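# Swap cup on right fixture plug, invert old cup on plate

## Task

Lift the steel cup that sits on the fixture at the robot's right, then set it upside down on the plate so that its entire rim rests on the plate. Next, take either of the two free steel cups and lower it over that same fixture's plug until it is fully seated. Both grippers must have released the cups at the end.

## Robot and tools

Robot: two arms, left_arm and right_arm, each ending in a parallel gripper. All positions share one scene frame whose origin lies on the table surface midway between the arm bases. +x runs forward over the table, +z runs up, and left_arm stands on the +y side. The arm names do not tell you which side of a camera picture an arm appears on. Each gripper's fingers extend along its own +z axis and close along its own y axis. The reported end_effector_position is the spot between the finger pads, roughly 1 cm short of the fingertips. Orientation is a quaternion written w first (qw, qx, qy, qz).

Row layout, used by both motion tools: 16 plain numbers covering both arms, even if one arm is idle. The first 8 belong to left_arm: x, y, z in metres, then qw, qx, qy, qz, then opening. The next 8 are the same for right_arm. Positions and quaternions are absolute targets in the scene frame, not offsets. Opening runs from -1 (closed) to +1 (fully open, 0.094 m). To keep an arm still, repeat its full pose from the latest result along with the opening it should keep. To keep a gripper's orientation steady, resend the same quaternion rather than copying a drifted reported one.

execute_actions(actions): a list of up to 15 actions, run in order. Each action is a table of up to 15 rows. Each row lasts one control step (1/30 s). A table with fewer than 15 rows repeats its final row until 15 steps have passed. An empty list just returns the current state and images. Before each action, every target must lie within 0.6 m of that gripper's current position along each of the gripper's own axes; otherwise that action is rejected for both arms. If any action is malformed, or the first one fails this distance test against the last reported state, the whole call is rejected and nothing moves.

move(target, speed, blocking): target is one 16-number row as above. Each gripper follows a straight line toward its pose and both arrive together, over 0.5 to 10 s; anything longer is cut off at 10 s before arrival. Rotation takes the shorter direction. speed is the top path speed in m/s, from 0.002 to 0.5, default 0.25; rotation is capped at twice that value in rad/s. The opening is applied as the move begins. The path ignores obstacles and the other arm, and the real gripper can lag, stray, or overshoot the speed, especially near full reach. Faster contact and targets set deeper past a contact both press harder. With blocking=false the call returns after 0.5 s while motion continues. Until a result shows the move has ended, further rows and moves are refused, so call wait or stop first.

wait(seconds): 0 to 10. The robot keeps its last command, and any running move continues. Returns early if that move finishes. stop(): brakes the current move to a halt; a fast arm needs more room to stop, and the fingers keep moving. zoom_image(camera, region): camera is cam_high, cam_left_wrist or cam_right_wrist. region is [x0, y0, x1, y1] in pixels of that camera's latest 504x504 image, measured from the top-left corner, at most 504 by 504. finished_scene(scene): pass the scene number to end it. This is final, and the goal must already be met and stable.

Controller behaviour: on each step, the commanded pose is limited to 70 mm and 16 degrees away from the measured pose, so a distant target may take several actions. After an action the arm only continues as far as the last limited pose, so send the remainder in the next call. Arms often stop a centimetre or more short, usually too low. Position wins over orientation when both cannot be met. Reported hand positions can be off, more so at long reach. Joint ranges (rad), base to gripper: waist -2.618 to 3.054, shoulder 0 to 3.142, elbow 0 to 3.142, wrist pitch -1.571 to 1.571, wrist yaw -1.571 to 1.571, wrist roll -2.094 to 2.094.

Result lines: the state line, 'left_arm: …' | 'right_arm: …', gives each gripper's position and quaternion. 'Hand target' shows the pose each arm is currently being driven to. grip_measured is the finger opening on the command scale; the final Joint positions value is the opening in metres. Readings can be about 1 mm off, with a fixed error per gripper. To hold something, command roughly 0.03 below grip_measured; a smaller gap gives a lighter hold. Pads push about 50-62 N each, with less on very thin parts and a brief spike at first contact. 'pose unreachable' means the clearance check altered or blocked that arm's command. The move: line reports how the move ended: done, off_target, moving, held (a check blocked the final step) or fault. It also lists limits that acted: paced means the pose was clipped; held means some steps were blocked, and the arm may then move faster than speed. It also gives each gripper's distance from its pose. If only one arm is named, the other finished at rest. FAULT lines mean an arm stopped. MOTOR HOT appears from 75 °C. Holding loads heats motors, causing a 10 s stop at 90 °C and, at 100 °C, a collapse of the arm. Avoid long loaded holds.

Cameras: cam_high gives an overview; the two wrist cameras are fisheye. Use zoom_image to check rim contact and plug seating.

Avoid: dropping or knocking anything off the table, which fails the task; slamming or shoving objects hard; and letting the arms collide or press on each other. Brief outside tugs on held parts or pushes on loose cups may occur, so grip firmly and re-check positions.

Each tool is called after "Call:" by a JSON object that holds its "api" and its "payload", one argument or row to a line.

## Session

Call:
{"api": "execute_actions", "payload": {
  "actions": []
}}

Scene clock: 0.00 s.
left_arm: end_effector_position=(+0.4672, +0.4693, +0.1906) grip_measured=+1.000 end_effector_quat_wxyz=(+0.397, -0.058, +0.915, -0.029) | right_arm: end_effector_position=(+0.2233, -0.2086, +0.2991) grip_measured=+1.000 end_effector_quat_wxyz=(+0.406, -0.134, +0.755, +0.498)
Joint positions: left_arm=[ 0.374  1.96   1.719 -0.559  0.311  0.168  0.094] | right_arm=[-0.496  0.877  0.855 -0.687 -1.299  0.021  0.094]
Joint velocities: left_arm=[ 0.007 -0.007 -0.002 -0.066 -0.007 -0.007  0.   ] | right_arm=[ 0.012  0.017 -0.017 -0.007 -0.022 -0.022  0.   ]
Hand target (left_arm): +0.469, +0.469, +0.206; +0.414, -0.053, +0.909, -0.026
Hand target (right_arm): +0.221, -0.207, +0.303; +0.409, -0.139, +0.751, +0.500

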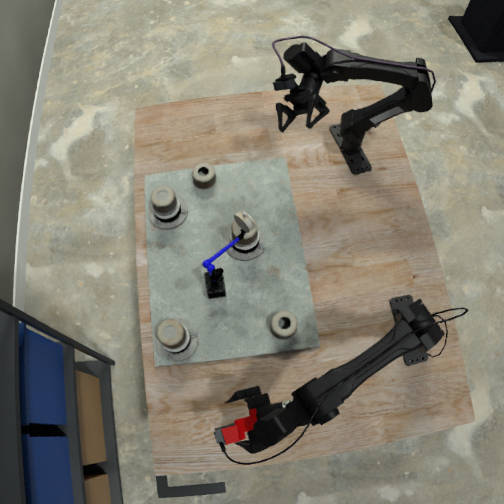

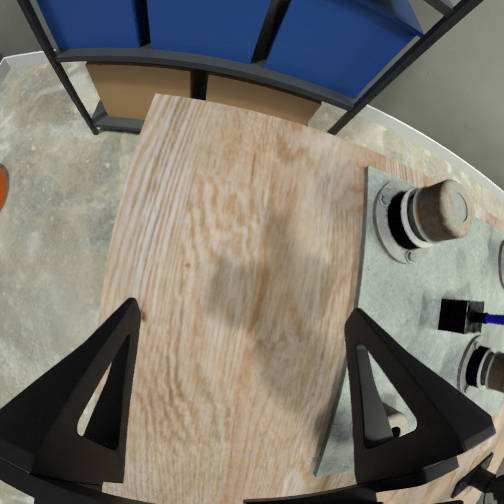

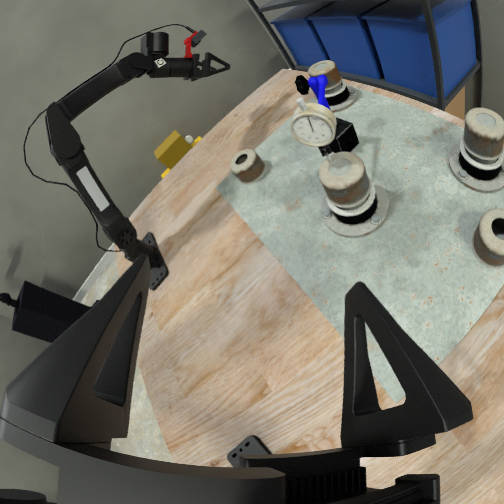

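Call:
{"api": "move", "payload": {
  "target": [0.467,0.469,0.19,0.397,-0.058,0.915,-0.029,1, 0.57,-0.19,0.2,0.653,-0.271,0.653,0.271,1]
}}

Scene clock: 5.47 s.
left_arm: end_effector_position=(+0.4672, +0.4693, +0.1906) grip_measured=+1.000 end_effector_quat_wxyz=(+0.397, -0.058, +0.915, -0.029) | right_arm: end_effector_position=(+0.5657, -0.1971, +0.1926) grip_measured=+1.000 end_effector_quat_wxyz=(+0.641, -0.260, +0.665, +0.282)
Joint positions: left_arm=[ 0.374  1.96   1.719 -0.559  0.311  0.168  0.094] | right_arm=[-0.209  2.159  1.33   0.803 -0.801  0.021  0.094]
Joint velocities: left_arm=[ 0.007  0.002 -0.002  0.037 -0.022 -0.051  0.   ] | right_arm=[ 0.002 -0.007  0.007 -0.007  0.037 -0.051  0.   ]
Hand target (left_arm): +0.467, +0.469, +0.190; +0.397, -0.058, +0.915, -0.029
Hand target (right_arm): +0.570, -0.194, +0.205; +0.655, -0.267, +0.652, +0.273
Off the commanded pose (left_arm): 0.001 m, 0 deg.
Off the commanded pose (right_arm): 0.011 m, 3 deg.
move: off_target (right_arm)

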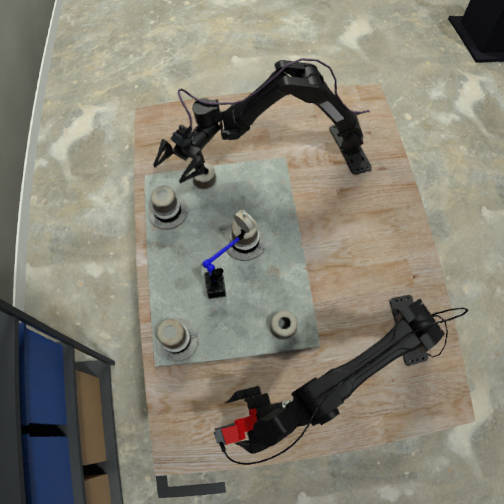

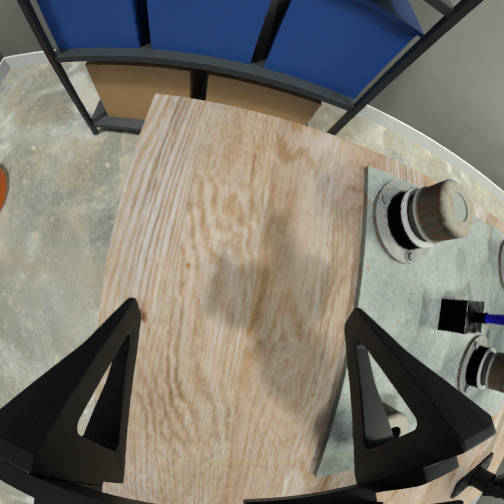

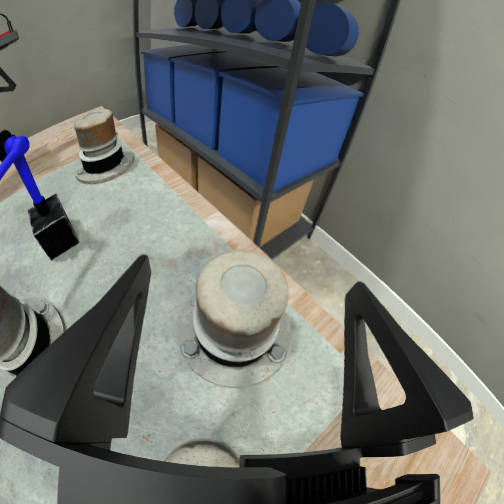

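Call:
{"api": "move", "payload": {
  "target": [0.467,0.469,0.19,0.397,-0.058,0.915,-0.029,1, 0.608,-0.158,0.17,0.653,-0.271,0.653,0.271,1],
  "speed": 0.1
}}

Scene clock: 9.30 s.
left_arm: end_effector_position=(+0.4672, +0.4693, +0.1906) grip_measured=+1.000 end_effector_quat_wxyz=(+0.397, -0.058, +0.915, -0.029) | right_arm: end_effector_position=(+0.6028, -0.1593, +0.1620) grip_measured=+1.000 end_effector_quat_wxyz=(+0.643, -0.268, +0.661, +0.280)
Joint positions: left_arm=[ 0.374  1.96   1.719 -0.559  0.311  0.168  0.094] | right_arm=[-0.133  2.35   1.522  0.806 -0.733  0.011  0.094]
Joint velocities: left_arm=[-0.022  0.012 -0.007 -0.022  0.022  0.066  0.   ] | right_arm=[ 0.002 -0.022  0.007 -0.051 -0.066  0.007  0.   ]
Hand target (left_arm): +0.467, +0.469, +0.190; +0.397, -0.058, +0.915, -0.029
Hand target (right_arm): +0.608, -0.159, +0.171; +0.653, -0.270, +0.653, +0.272
Off the commanded pose (left_arm): 0.001 m, 0 deg.
Off the commanded pose (right_arm): 0.010 m, 2 deg.
move: done

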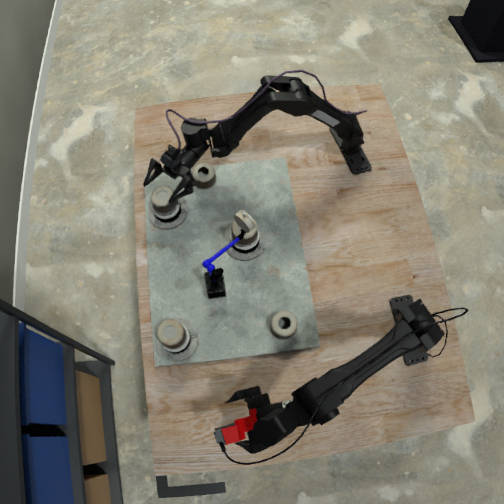

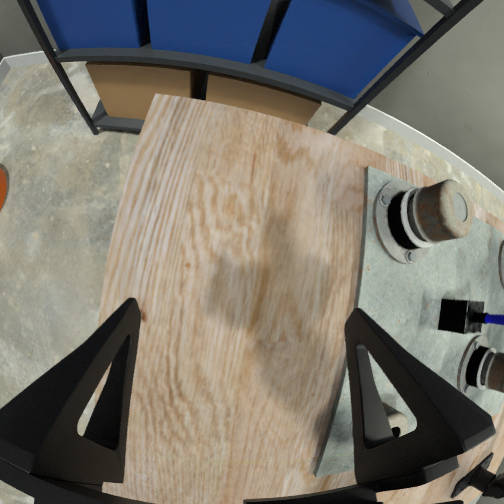

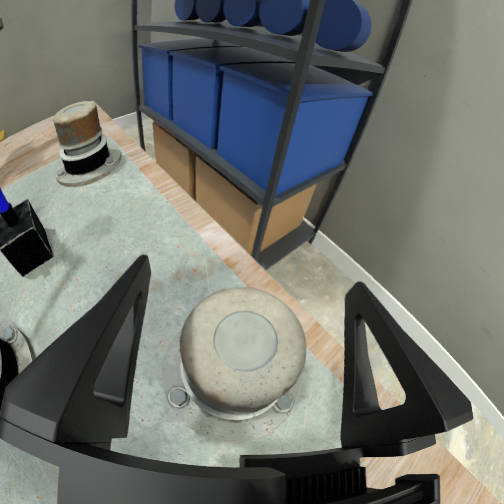

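Call:
{"api": "move", "payload": {
  "target": [0.467,0.469,0.19,0.397,-0.058,0.915,-0.029,1, 0.61,-0.155,0.122,0.653,-0.271,0.653,0.271,1],
  "speed": 0.05
}}

Call:
{"api": "move", "payload": {
  "target": [0.467,0.469,0.19,0.397,-0.058,0.915,-0.029,1, 0.608,-0.156,0.122,0.653,-0.271,0.653,0.271,0.2],
  "speed": 0.03
}}

Call:
{"api": "move", "payload": {
  "target": [0.467,0.469,0.19,0.397,-0.058,0.915,-0.029,1, 0.607,-0.155,0.25,0.66,-0.44,0.50,0.36,0.2],
  "speed": 0.08
}}

Call:
{"api": "move", "payload": {
  "target": [0.467,0.469,0.19,0.397,-0.058,0.915,-0.029,1, 0.608,-0.156,0.25,0.76,-0.16,0.62,0.13,0.2],
  "speed": 0.08
}}

Scene clock: 17.83 s.
left_arm: end_effector_position=(+0.4672, +0.4693, +0.1906) grip_measured=+1.000 end_effector_quat_wxyz=(+0.397, -0.058, +0.915, -0.029) | right_arm: end_effector_position=(+0.6069, -0.1602, +0.1126) grip_measured=+1.000 end_effector_quat_wxyz=(+0.640, -0.265, +0.665, +0.278)
Joint positions: left_arm=[ 0.374  1.96   1.719 -0.559  0.311  0.168  0.094] | right_arm=[-0.133  2.469  1.523  0.912 -0.725  0.008  0.094]
Joint velocities: left_arm=[-0.007  0.002  0.002 -0.066  0.022 -0.007  0.   ] | right_arm=[-0.032 -0.007  0.002  0.022 -0.007  0.095  0.   ]
Hand target (left_arm): +0.467, +0.469, +0.190; +0.397, -0.058, +0.915, -0.029
Hand target (right_arm): +0.610, -0.155, +0.122; +0.653, -0.271, +0.653, +0.271
Off the commanded pose (left_arm): 0.001 m, 0 deg.
Off the commanded pose (right_arm): 0.011 m, 2 deg.
move: off_target (right_arm)

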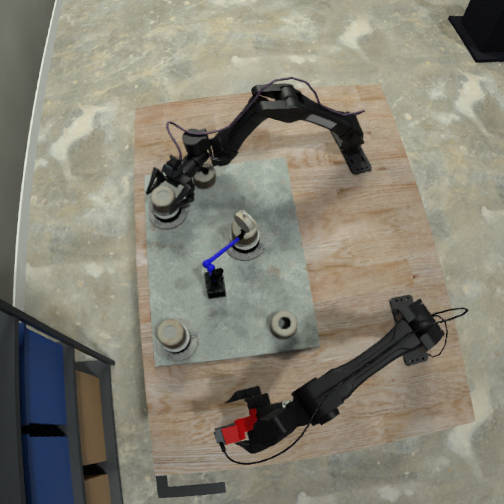

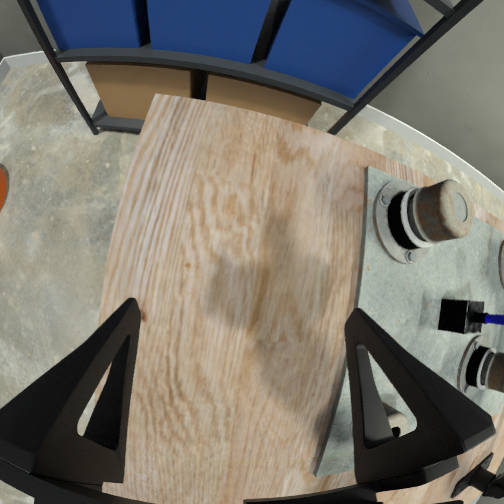

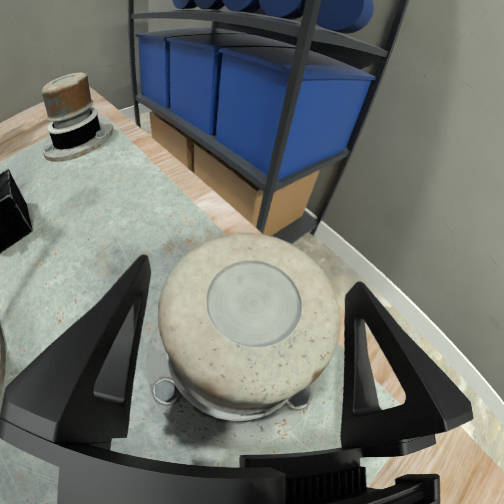

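Scene clock: 18.73 s.
left_arm: end_effector_position=(+0.4672, +0.4693, +0.1906) grip_measured=+1.000 end_effector_quat_wxyz=(+0.397, -0.058, +0.915, -0.029) | right_arm: end_effector_position=(+0.6056, -0.1586, +0.1131) grip_measured=+0.482 end_effector_quat_wxyz=(+0.640, -0.269, +0.663, +0.280)
Joint positions: left_arm=[ 0.374  1.96   1.719 -0.559  0.311  0.168  0.094] | right_arm=[-0.132  2.469  1.523  0.915 -0.734  0.006  0.07 ]
Joint velocities: left_arm=[ 0.007 -0.002  0.007 -0.037  0.022 -0.11   0.   ] | right_arm=[ 0.007  0.002 -0.002  0.007 -0.037  0.007 -0.001]
Hand target (left_arm): +0.467, +0.469, +0.190; +0.397, -0.058, +0.915, -0.029
Hand target (right_arm): +0.608, -0.156, +0.122; +0.653, -0.271, +0.653, +0.271
Off the commanded pose (left_arm): 0.001 m, 0 deg.
Off the commanded pose (right_arm): 0.010 m, 2 deg.
move: done

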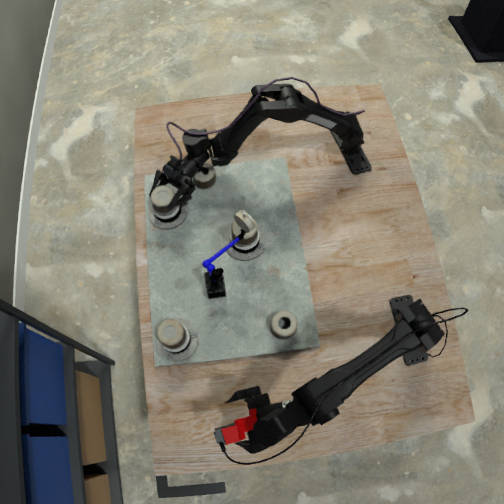

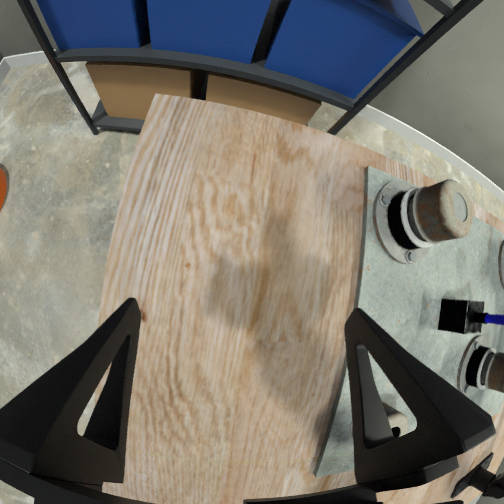

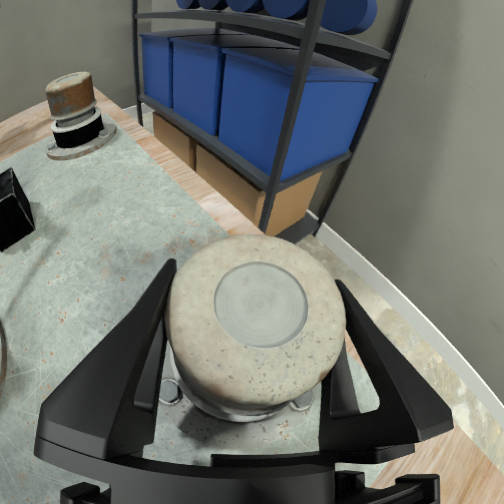

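Scene clock: 22.47 s.
left_arm: end_effector_position=(+0.4672, +0.4693, +0.1906) grip_measured=+1.000 end_effector_quat_wxyz=(+0.397, -0.058, +0.915, -0.029) | right_arm: end_effector_position=(+0.6048, -0.1498, +0.2287) grip_measured=+0.481 end_effector_quat_wxyz=(+0.643, -0.430, +0.513, +0.372)
Joint positions: left_arm=[ 0.374  1.96   1.719 -0.559  0.311  0.168  0.094] | right_arm=[-0.194  2.568  2.037  0.827 -1.206  0.104  0.07 ]
Joint velocities: left_arm=[ 0.012 -0.002  0.002  0.022  0.007 -0.022  0.   ] | right_arm=[ 0.007 -0.002  0.007 -0.022  0.051  0.022  0.001]
Hand target (left_arm): +0.467, +0.469, +0.190; +0.397, -0.058, +0.915, -0.029
Hand target (right_arm): +0.605, -0.154, +0.250; +0.659, -0.437, +0.496, +0.359
Off the commanded pose (left_arm): 0.001 m, 0 deg.
Off the commanded pose (right_arm): 0.022 m, 3 deg.
move: off_target (right_arm)

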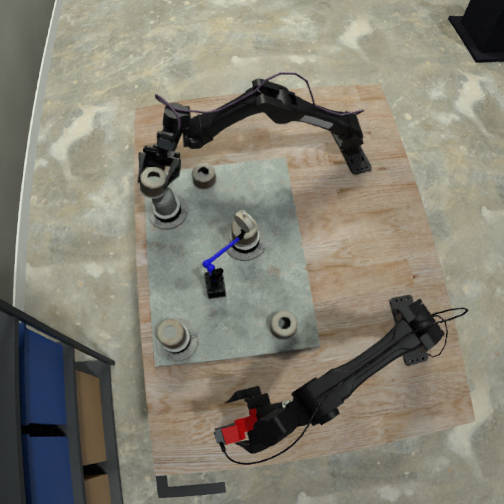

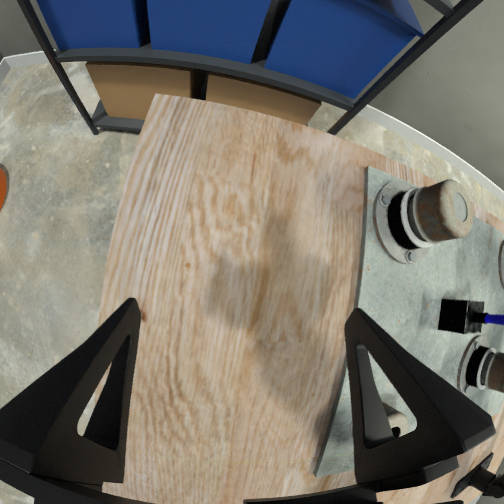

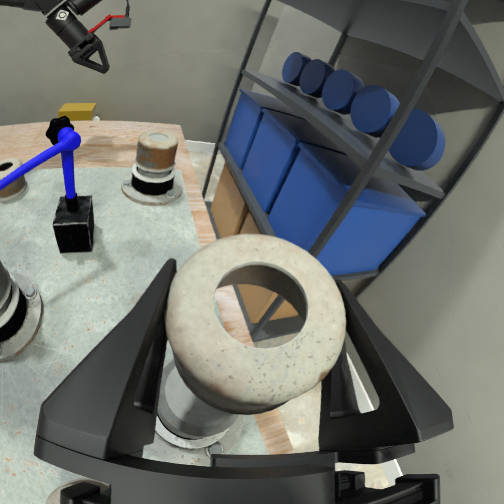

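Scene clock: 27.87 s.
left_arm: end_effector_position=(+0.4672, +0.4693, +0.1906) grip_measured=+1.000 end_effector_quat_wxyz=(+0.397, -0.058, +0.915, -0.029) | right_arm: end_effector_position=(+0.6128, -0.1574, +0.2072) grip_measured=+0.482 end_effector_quat_wxyz=(+0.719, -0.161, +0.662, +0.137)
Joint positions: left_arm=[ 0.374  1.96   1.719 -0.559  0.311  0.168  0.094] | right_arm=[-0.01   2.239  1.426  0.886 -0.24  -0.033  0.07 ]
Joint velocities: left_arm=[ 0.007 -0.007  0.017  0.037 -0.022 -0.037  0.   ] | right_arm=[-0.022 -0.017  0.017  0.051 -0.037 -0.022  0.001]
Hand target (left_arm): +0.467, +0.469, +0.190; +0.397, -0.058, +0.915, -0.029
Hand target (right_arm): +0.607, -0.157, +0.250; +0.756, -0.160, +0.621, +0.129
Off the commanded pose (left_arm): 0.001 m, 0 deg.
Off the commanded pose (right_arm): 0.043 m, 7 deg.
move: off_target (right_arm)

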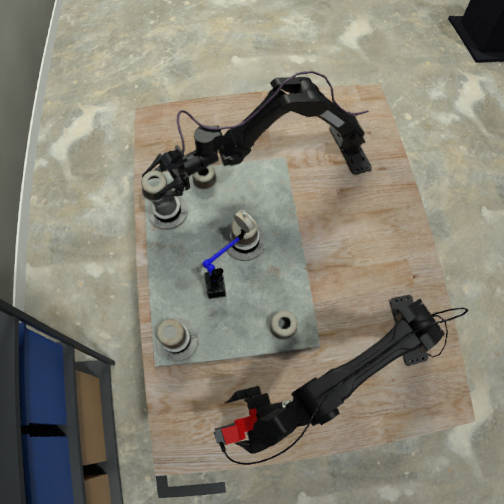

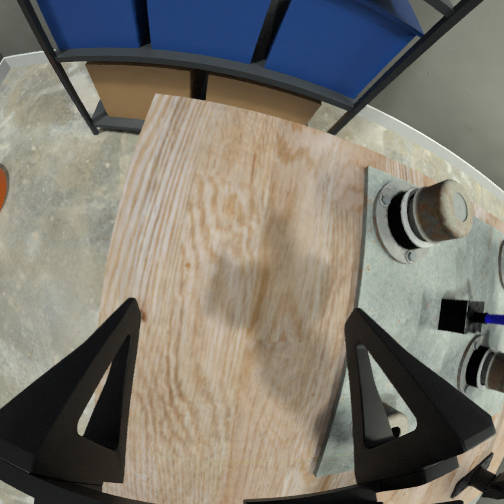

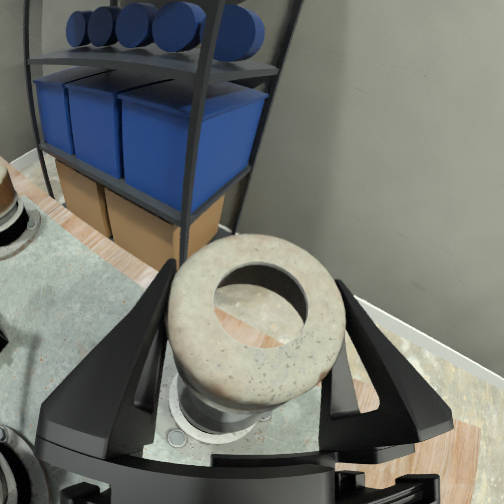

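Call:
{"api": "move", "payload": {
  "target": [0.467,0.469,0.19,0.397,-0.058,0.915,-0.029,1, 0.37,-0.185,0.2,0.67,-0.275,0.635,0.265,0.2],
  "speed": 0.2
}}

Call:
{"api": "move", "payload": {
  "target": [0.467,0.469,0.19,0.397,-0.058,0.915,-0.029,1, 0.37,-0.185,0.075,0.67,-0.275,0.635,0.265,0.2],
  "speed": 0.1
}}

Call:
{"api": "move", "payload": {
  "target": [0.467,0.469,0.19,0.397,-0.058,0.915,-0.029,1, 0.37,-0.185,0.04,0.67,-0.275,0.635,0.265,0.2],
  "speed": 0.02
}}

Scene clock: 35.23 s.
left_arm: end_effector_position=(+0.4672, +0.4693, +0.1906) grip_measured=+1.000 end_effector_quat_wxyz=(+0.397, -0.058, +0.915, -0.029) | right_arm: end_effector_position=(+0.3740, -0.1804, +0.1749) grip_measured=+0.481 end_effector_quat_wxyz=(+0.645, -0.267, +0.664, +0.269)
Joint positions: left_arm=[ 0.374  1.96   1.719 -0.559  0.311  0.168  0.094] | right_arm=[-0.149  1.612  0.451  1.129 -0.731 -0.009  0.07 ]
Joint velocities: left_arm=[-0.007 -0.017 -0.012 -0.037 -0.007 -0.007  0.   ] | right_arm=[-0.002 -0.002  0.017 -0.007 -0.037 -0.007 -0.001]
Hand target (left_arm): +0.467, +0.469, +0.190; +0.397, -0.058, +0.915, -0.029
Hand target (right_arm): +0.370, -0.181, +0.197; +0.671, -0.277, +0.635, +0.264
Off the commanded pose (left_arm): 0.001 m, 0 deg.
Off the commanded pose (right_arm): 0.026 m, 5 deg.
move: off_target (right_arm)

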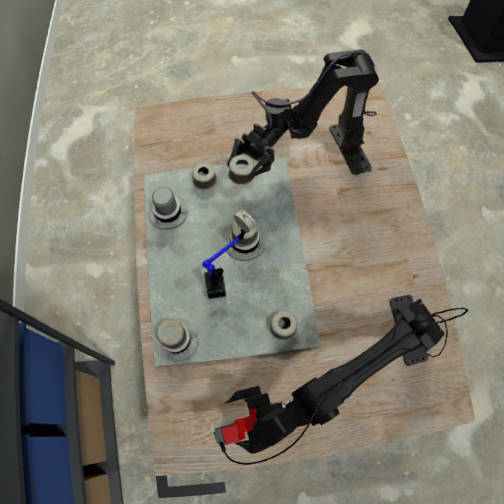

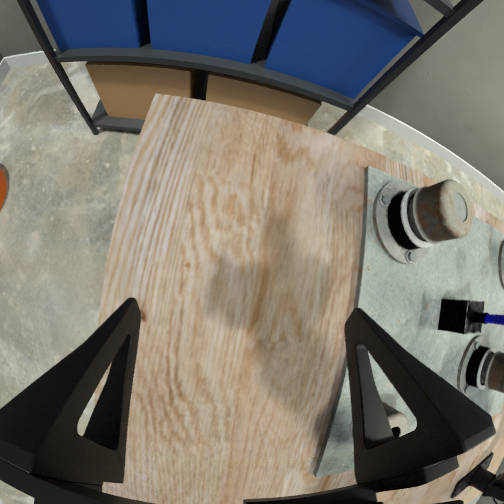

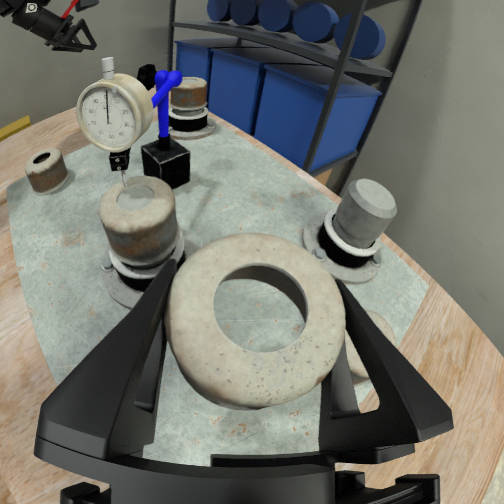

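Scene clock: 36.73 s.
left_arm: end_effector_position=(+0.4672, +0.4693, +0.1906) grip_measured=+1.000 end_effector_quat_wxyz=(+0.397, -0.058, +0.915, -0.029) | right_arm: end_effector_position=(+0.3673, -0.1848, +0.0608) grip_measured=+0.481 end_effector_quat_wxyz=(+0.605, -0.284, +0.695, +0.265)
Joint positions: left_arm=[ 0.374  1.96   1.719 -0.559  0.311  0.168  0.094] | right_arm=[-0.174  2.099  0.401  1.519 -0.77  -0.101  0.07 ]
Joint velocities: left_arm=[ 0.002 -0.002  0.002 -0.022  0.022 -0.007  0.   ] | right_arm=[-0.027 -0.002 -0.017 -0.007  0.037 -0.051  0.   ]
Hand target (left_arm): +0.467, +0.469, +0.190; +0.397, -0.058, +0.915, -0.029
Hand target (right_arm): +0.371, -0.185, +0.075; +0.628, -0.299, +0.670, +0.258
Off the commanded pose (left_arm): 0.001 m, 0 deg.
Off the commanded pose (right_arm): 0.014 m, 10 deg.
joint sent to its limit (right arm) — the command would take joint 4 (wrist pitch) past its upper limit, so that joint was sent only as far as its limit.
move: off_target (right_arm)

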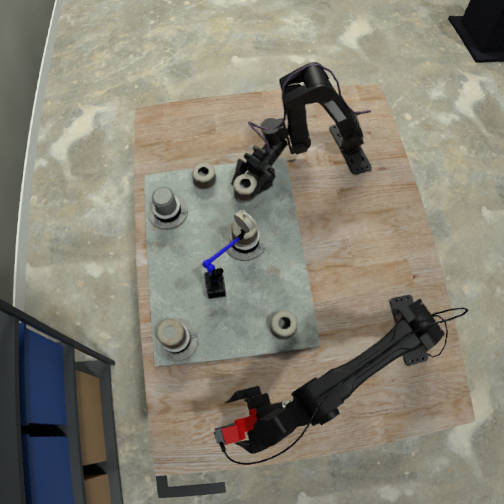

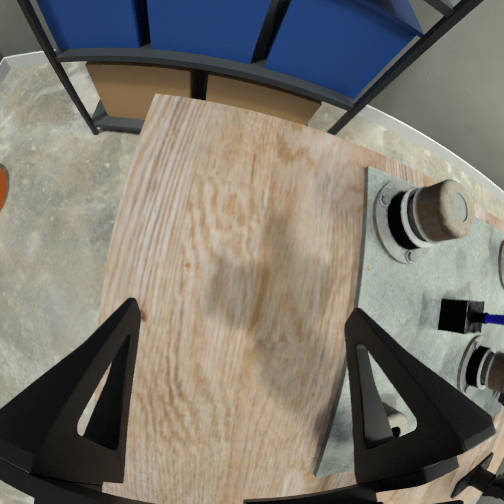

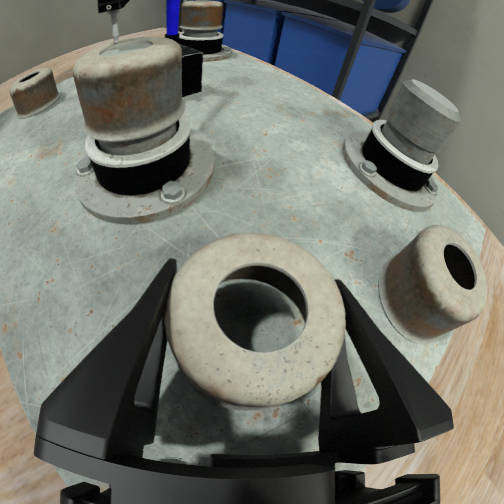

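Scene clock: 41.40 s.
left_arm: end_effector_position=(+0.4672, +0.4693, +0.1906) grip_measured=+1.000 end_effector_quat_wxyz=(+0.397, -0.058, +0.915, -0.029) | right_arm: end_effector_position=(+0.3660, -0.1829, +0.0521) grip_measured=+0.481 end_effector_quat_wxyz=(+0.609, -0.310, +0.678, +0.270)
Joint positions: left_arm=[ 0.374  1.96   1.719 -0.559  0.311  0.168  0.094] | right_arm=[-0.189  2.175  0.427  1.579 -0.833 -0.137  0.07 ]
Joint velocities: left_arm=[ 0.002  0.002 -0.012  0.022  0.037 -0.007  0.   ] | right_arm=[-0.002 -0.007 -0.017  0.007 -0.007 -0.037  0.   ]
Hand target (left_arm): +0.467, +0.469, +0.190; +0.397, -0.058, +0.915, -0.029
Hand target (right_arm): +0.370, -0.185, +0.040; +0.606, -0.314, +0.684, +0.257
Off the commanded pose (left_arm): 0.001 m, 0 deg.
Off the commanded pose (right_arm): 0.013 m, 10 deg.
joint sent to its limit (right arm) — the command would take joint 4 (wrist pitch) past its upper limit, so that joint was sent only as far as its limit.
move: off_target (right_arm)

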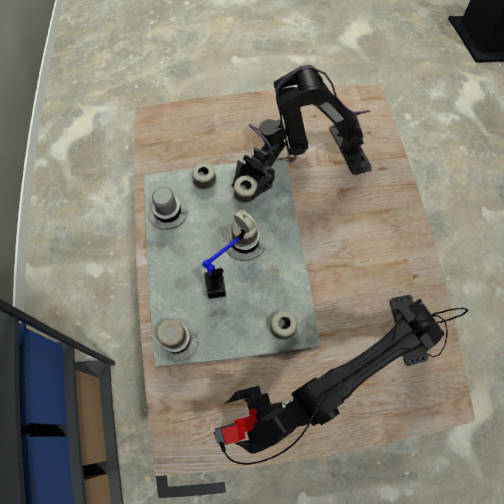

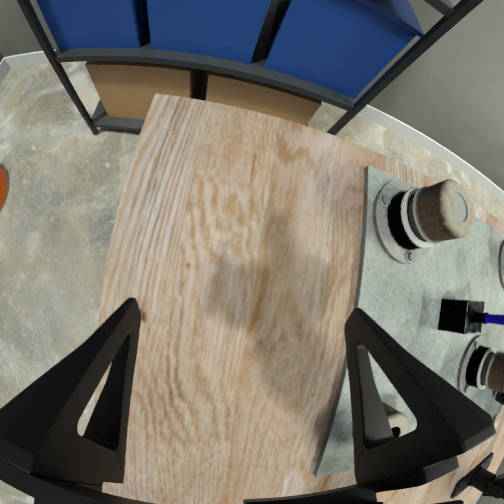

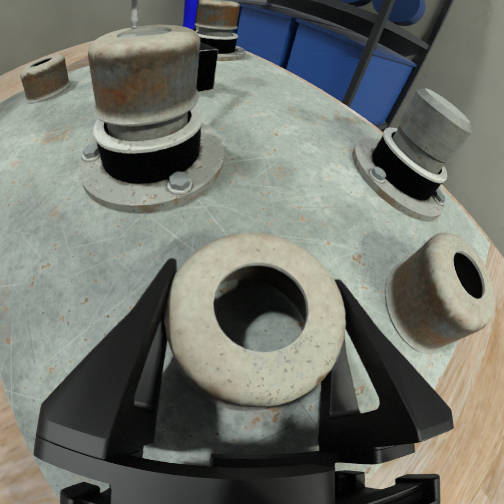

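Call:
{"api": "move", "payload": {
  "target": [0.467,0.469,0.19,0.397,-0.058,0.915,-0.029,1, 0.366,-0.183,0.054,0.609,-0.31,0.678,0.27,1],
  "speed": 0.03
}}

Call:
{"api": "move", "payload": {
  "target": [0.467,0.469,0.19,0.397,-0.058,0.915,-0.029,1, 0.366,-0.183,0.15,0.653,-0.271,0.653,0.271,1],
  "speed": 0.12
}}

Call:
{"api": "move", "payload": {
  "target": [0.467,0.469,0.19,0.397,-0.058,0.915,-0.029,1, 0.49,-0.213,0.125,0.653,-0.271,0.653,0.271,1],
  "speed": 0.12
}}

Scene clock: 48.77 s.
left_arm: end_effector_position=(+0.4672, +0.4693, +0.1906) grip_measured=+1.000 end_effector_quat_wxyz=(+0.397, -0.058, +0.915, -0.029) | right_arm: end_effector_position=(+0.3659, -0.1828, +0.0519) grip_measured=+1.000 end_effector_quat_wxyz=(+0.608, -0.310, +0.679, +0.271)
Joint positions: left_arm=[ 0.374  1.96   1.719 -0.559  0.311  0.168  0.094] | right_arm=[-0.189  2.176  0.427  1.578 -0.834 -0.137  0.094]
Joint velocities: left_arm=[ 0.002  0.007 -0.017 -0.022 -0.022  0.037  0.   ] | right_arm=[ 0.012  0.012  0.007 -0.037  0.037  0.022  0.   ]
Hand target (left_arm): +0.467, +0.469, +0.190; +0.397, -0.058, +0.915, -0.029
Hand target (right_arm): +0.366, -0.183, +0.054; +0.609, -0.310, +0.678, +0.270
Off the commanded pose (left_arm): 0.001 m, 0 deg.
Off the commanded pose (right_arm): 0.002 m, 0 deg.
move: done

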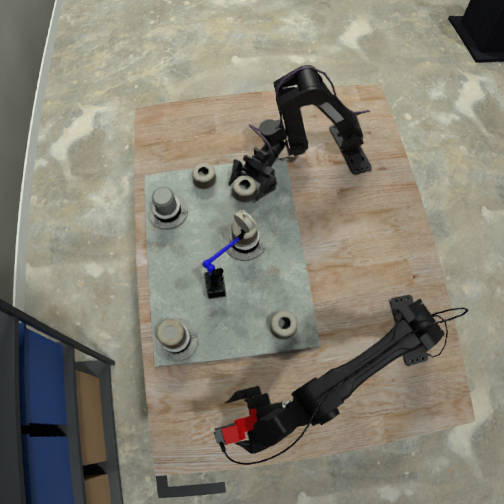

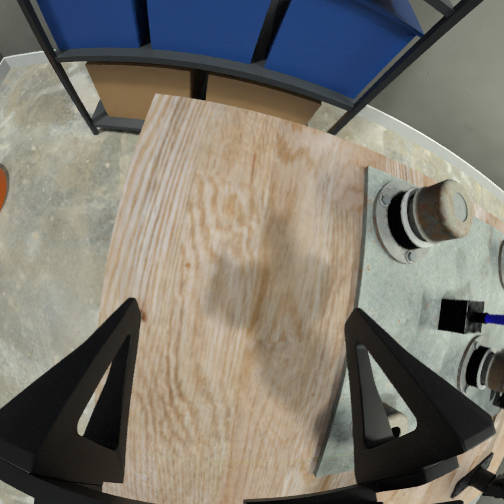

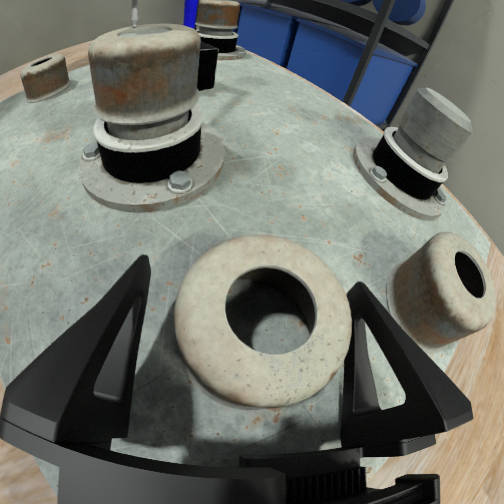

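Scene clock: 50.23 s.
left_arm: end_effector_position=(+0.4672, +0.4693, +0.1906) grip_measured=+1.000 end_effector_quat_wxyz=(+0.397, -0.058, +0.915, -0.029) | right_arm: end_effector_position=(+0.3683, -0.1844, +0.1519) grip_measured=+1.000 end_effector_quat_wxyz=(+0.660, -0.277, +0.645, +0.267)
Joint positions: left_arm=[ 0.374  1.96   1.719 -0.559  0.311  0.168  0.094] | right_arm=[-0.171  1.777  0.396  1.402 -0.766 -0.006  0.094]
Joint velocities: left_arm=[-0.007 -0.012 -0.027  0.051 -0.022  0.022  0.   ] | right_arm=[ 0.007  0.002 -0.022 -0.022 -0.007 -0.022  0.   ]
Hand target (left_arm): +0.467, +0.469, +0.190; +0.397, -0.058, +0.915, -0.029
Hand target (right_arm): +0.365, -0.183, +0.150; +0.654, -0.270, +0.653, +0.271
Off the commanded pose (left_arm): 0.001 m, 0 deg.
Off the commanded pose (right_arm): 0.003 m, 1 deg.
move: done

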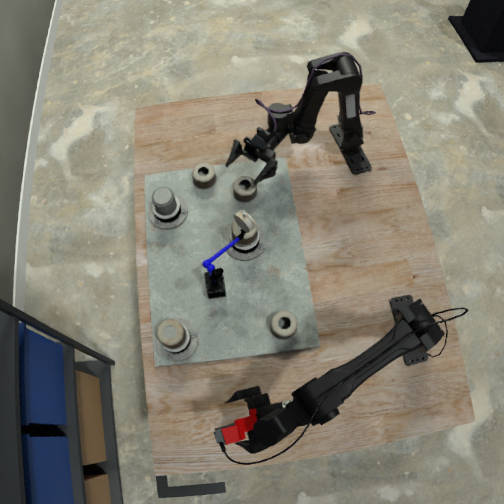

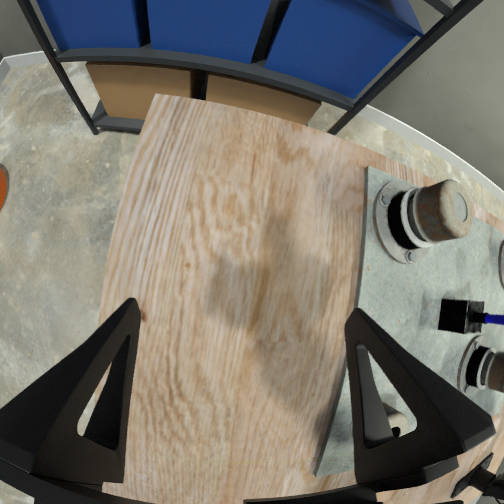

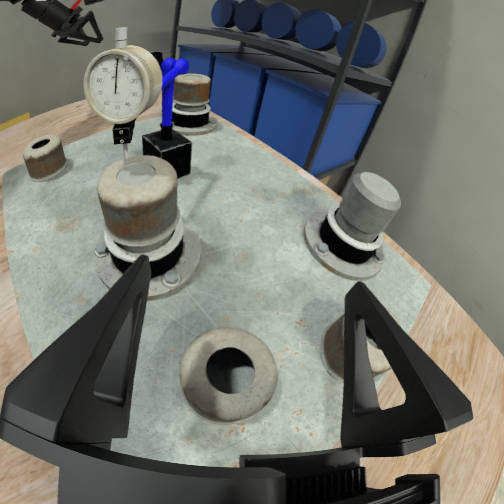

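Scene clock: 51.77 s.
left_arm: end_effector_position=(+0.4672, +0.4693, +0.1906) grip_measured=+1.000 end_effector_quat_wxyz=(+0.397, -0.058, +0.915, -0.029) | right_arm: end_effector_position=(+0.4854, -0.2127, +0.1271) grip_measured=+1.000 end_effector_quat_wxyz=(+0.658, -0.272, +0.650, +0.265)
Joint positions: left_arm=[ 0.374  1.96   1.719 -0.559  0.311  0.168  0.094] | right_arm=[-0.253  2.145  0.884  1.271 -0.836 -0.006  0.094]
Joint velocities: left_arm=[-0.012 -0.002 -0.007  0.081  0.037 -0.066  0.   ] | right_arm=[-0.027 -0.017 -0.022  0.066 -0.007  0.022  0.   ]
Hand target (left_arm): +0.467, +0.469, +0.190; +0.397, -0.058, +0.915, -0.029
Hand target (right_arm): +0.490, -0.214, +0.126; +0.653, -0.271, +0.653, +0.271
Off the commanded pose (left_arm): 0.001 m, 0 deg.
Off the commanded pose (right_arm): 0.005 m, 1 deg.
move: done

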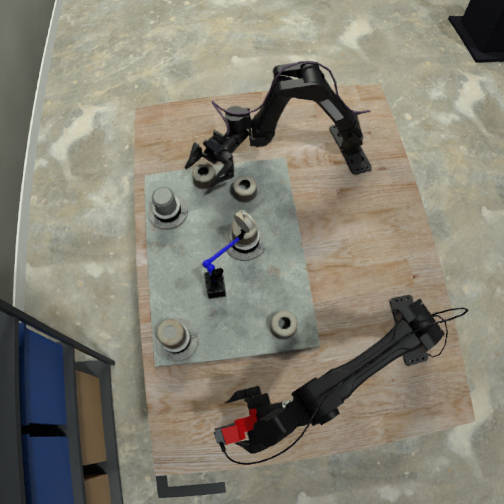

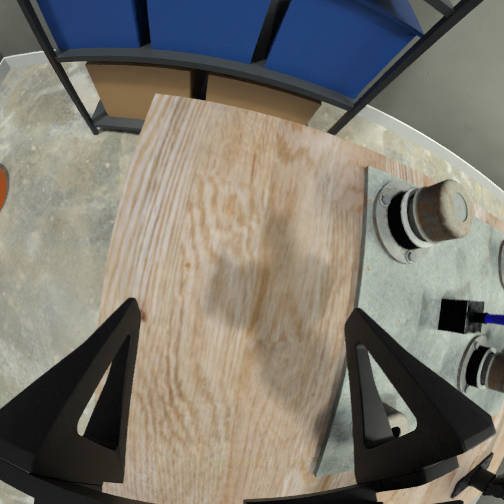

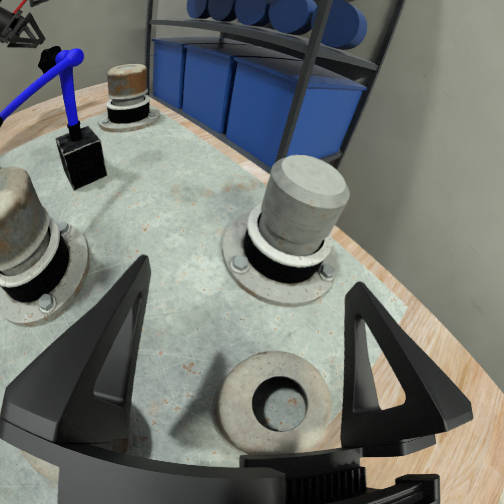

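Call:
{"api": "move", "payload": {
  "target": [0.467,0.469,0.19,0.397,-0.058,0.915,-0.029,1, 0.482,-0.236,0.11,0.653,-0.271,0.653,0.271,1],
  "speed": 0.05
}}

Call:
{"api": "move", "payload": {
  "target": [0.467,0.469,0.19,0.397,-0.058,0.915,-0.029,1, 0.482,-0.236,0.062,0.653,-0.271,0.653,0.271,1],
  "speed": 0.05
}}

Scene clock: 56.17 s.
left_arm: end_effector_position=(+0.4672, +0.4693, +0.1906) grip_measured=+1.000 end_effector_quat_wxyz=(+0.397, -0.058, +0.915, -0.029) | right_arm: end_effector_position=(+0.4839, -0.2357, +0.1119) grip_measured=+1.000 end_effector_quat_wxyz=(+0.653, -0.268, +0.656, +0.267)
Joint positions: left_arm=[ 0.374  1.96   1.719 -0.559  0.311  0.168  0.094] | right_arm=[-0.314  2.189  0.884  1.299 -0.895 -0.006  0.094]
Joint velocities: left_arm=[-0.012  0.007 -0.007  0.037 -0.051 -0.022  0.   ] | right_arm=[ 0.002 -0.007  0.007 -0.007 -0.066  0.051  0.   ]
Hand target (left_arm): +0.467, +0.469, +0.190; +0.397, -0.058, +0.915, -0.029
Hand target (right_arm): +0.482, -0.236, +0.110; +0.653, -0.271, +0.653, +0.271
Off the commanded pose (left_arm): 0.001 m, 0 deg.
Off the commanded pose (right_arm): 0.003 m, 1 deg.
move: done

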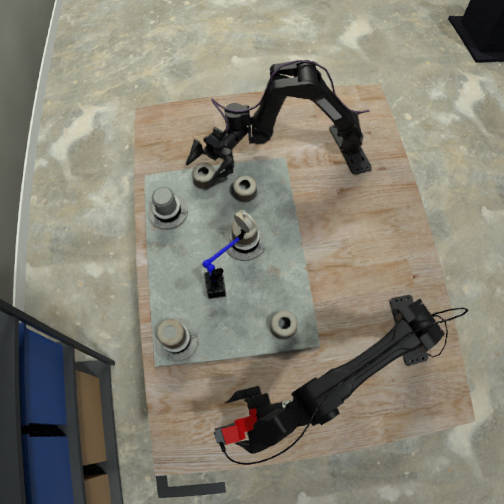

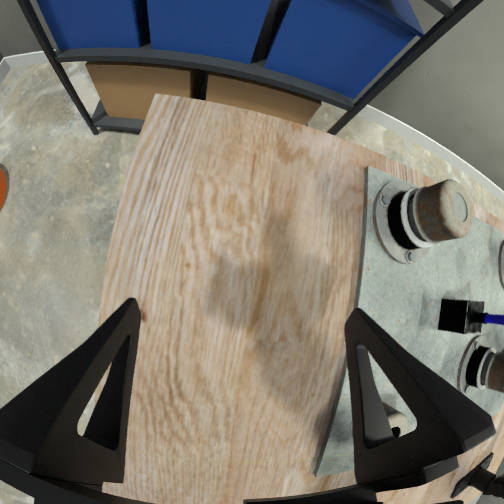

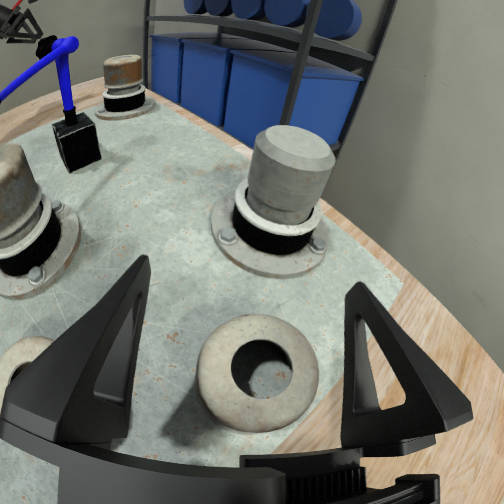

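Scene clock: 57.47 s.
left_arm: end_effector_position=(+0.4672, +0.4693, +0.1906) grip_measured=+1.000 end_effector_quat_wxyz=(+0.397, -0.058, +0.915, -0.029) | right_arm: end_effector_position=(+0.4814, -0.2373, +0.0669) grip_measured=+1.000 end_effector_quat_wxyz=(+0.659, -0.270, +0.651, +0.262)
Joint positions: left_arm=[ 0.374  1.96   1.719 -0.559  0.311  0.168  0.094] | right_arm=[-0.318  2.367  0.894  1.482 -0.894 -0.008  0.094]
Joint velocities: left_arm=[-0.007 -0.012  0.007  0.022 -0.007  0.022  0.   ] | right_arm=[-0.017 -0.022 -0.017 -0.022 -0.037  0.037  0.   ]
Hand target (left_arm): +0.467, +0.469, +0.190; +0.397, -0.058, +0.915, -0.029
Hand target (right_arm): +0.482, -0.236, +0.062; +0.653, -0.271, +0.653, +0.271
Off the commanded pose (left_arm): 0.001 m, 0 deg.
Off the commanded pose (right_arm): 0.005 m, 1 deg.
move: done

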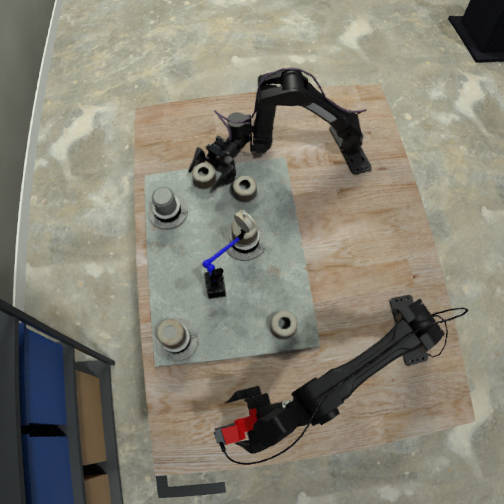

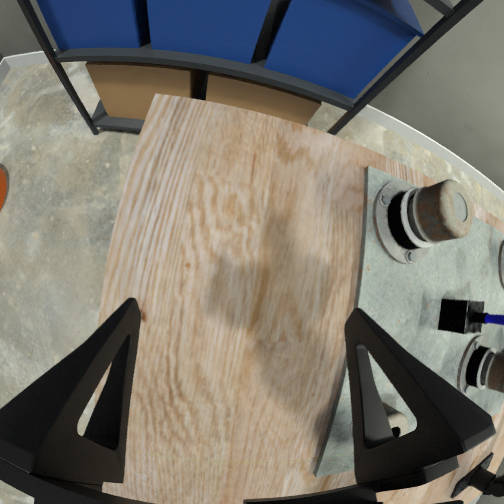

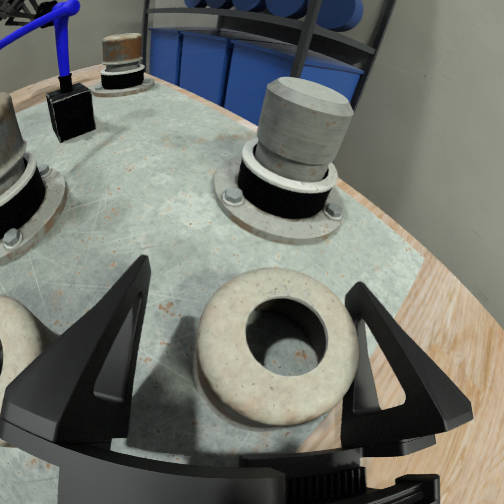

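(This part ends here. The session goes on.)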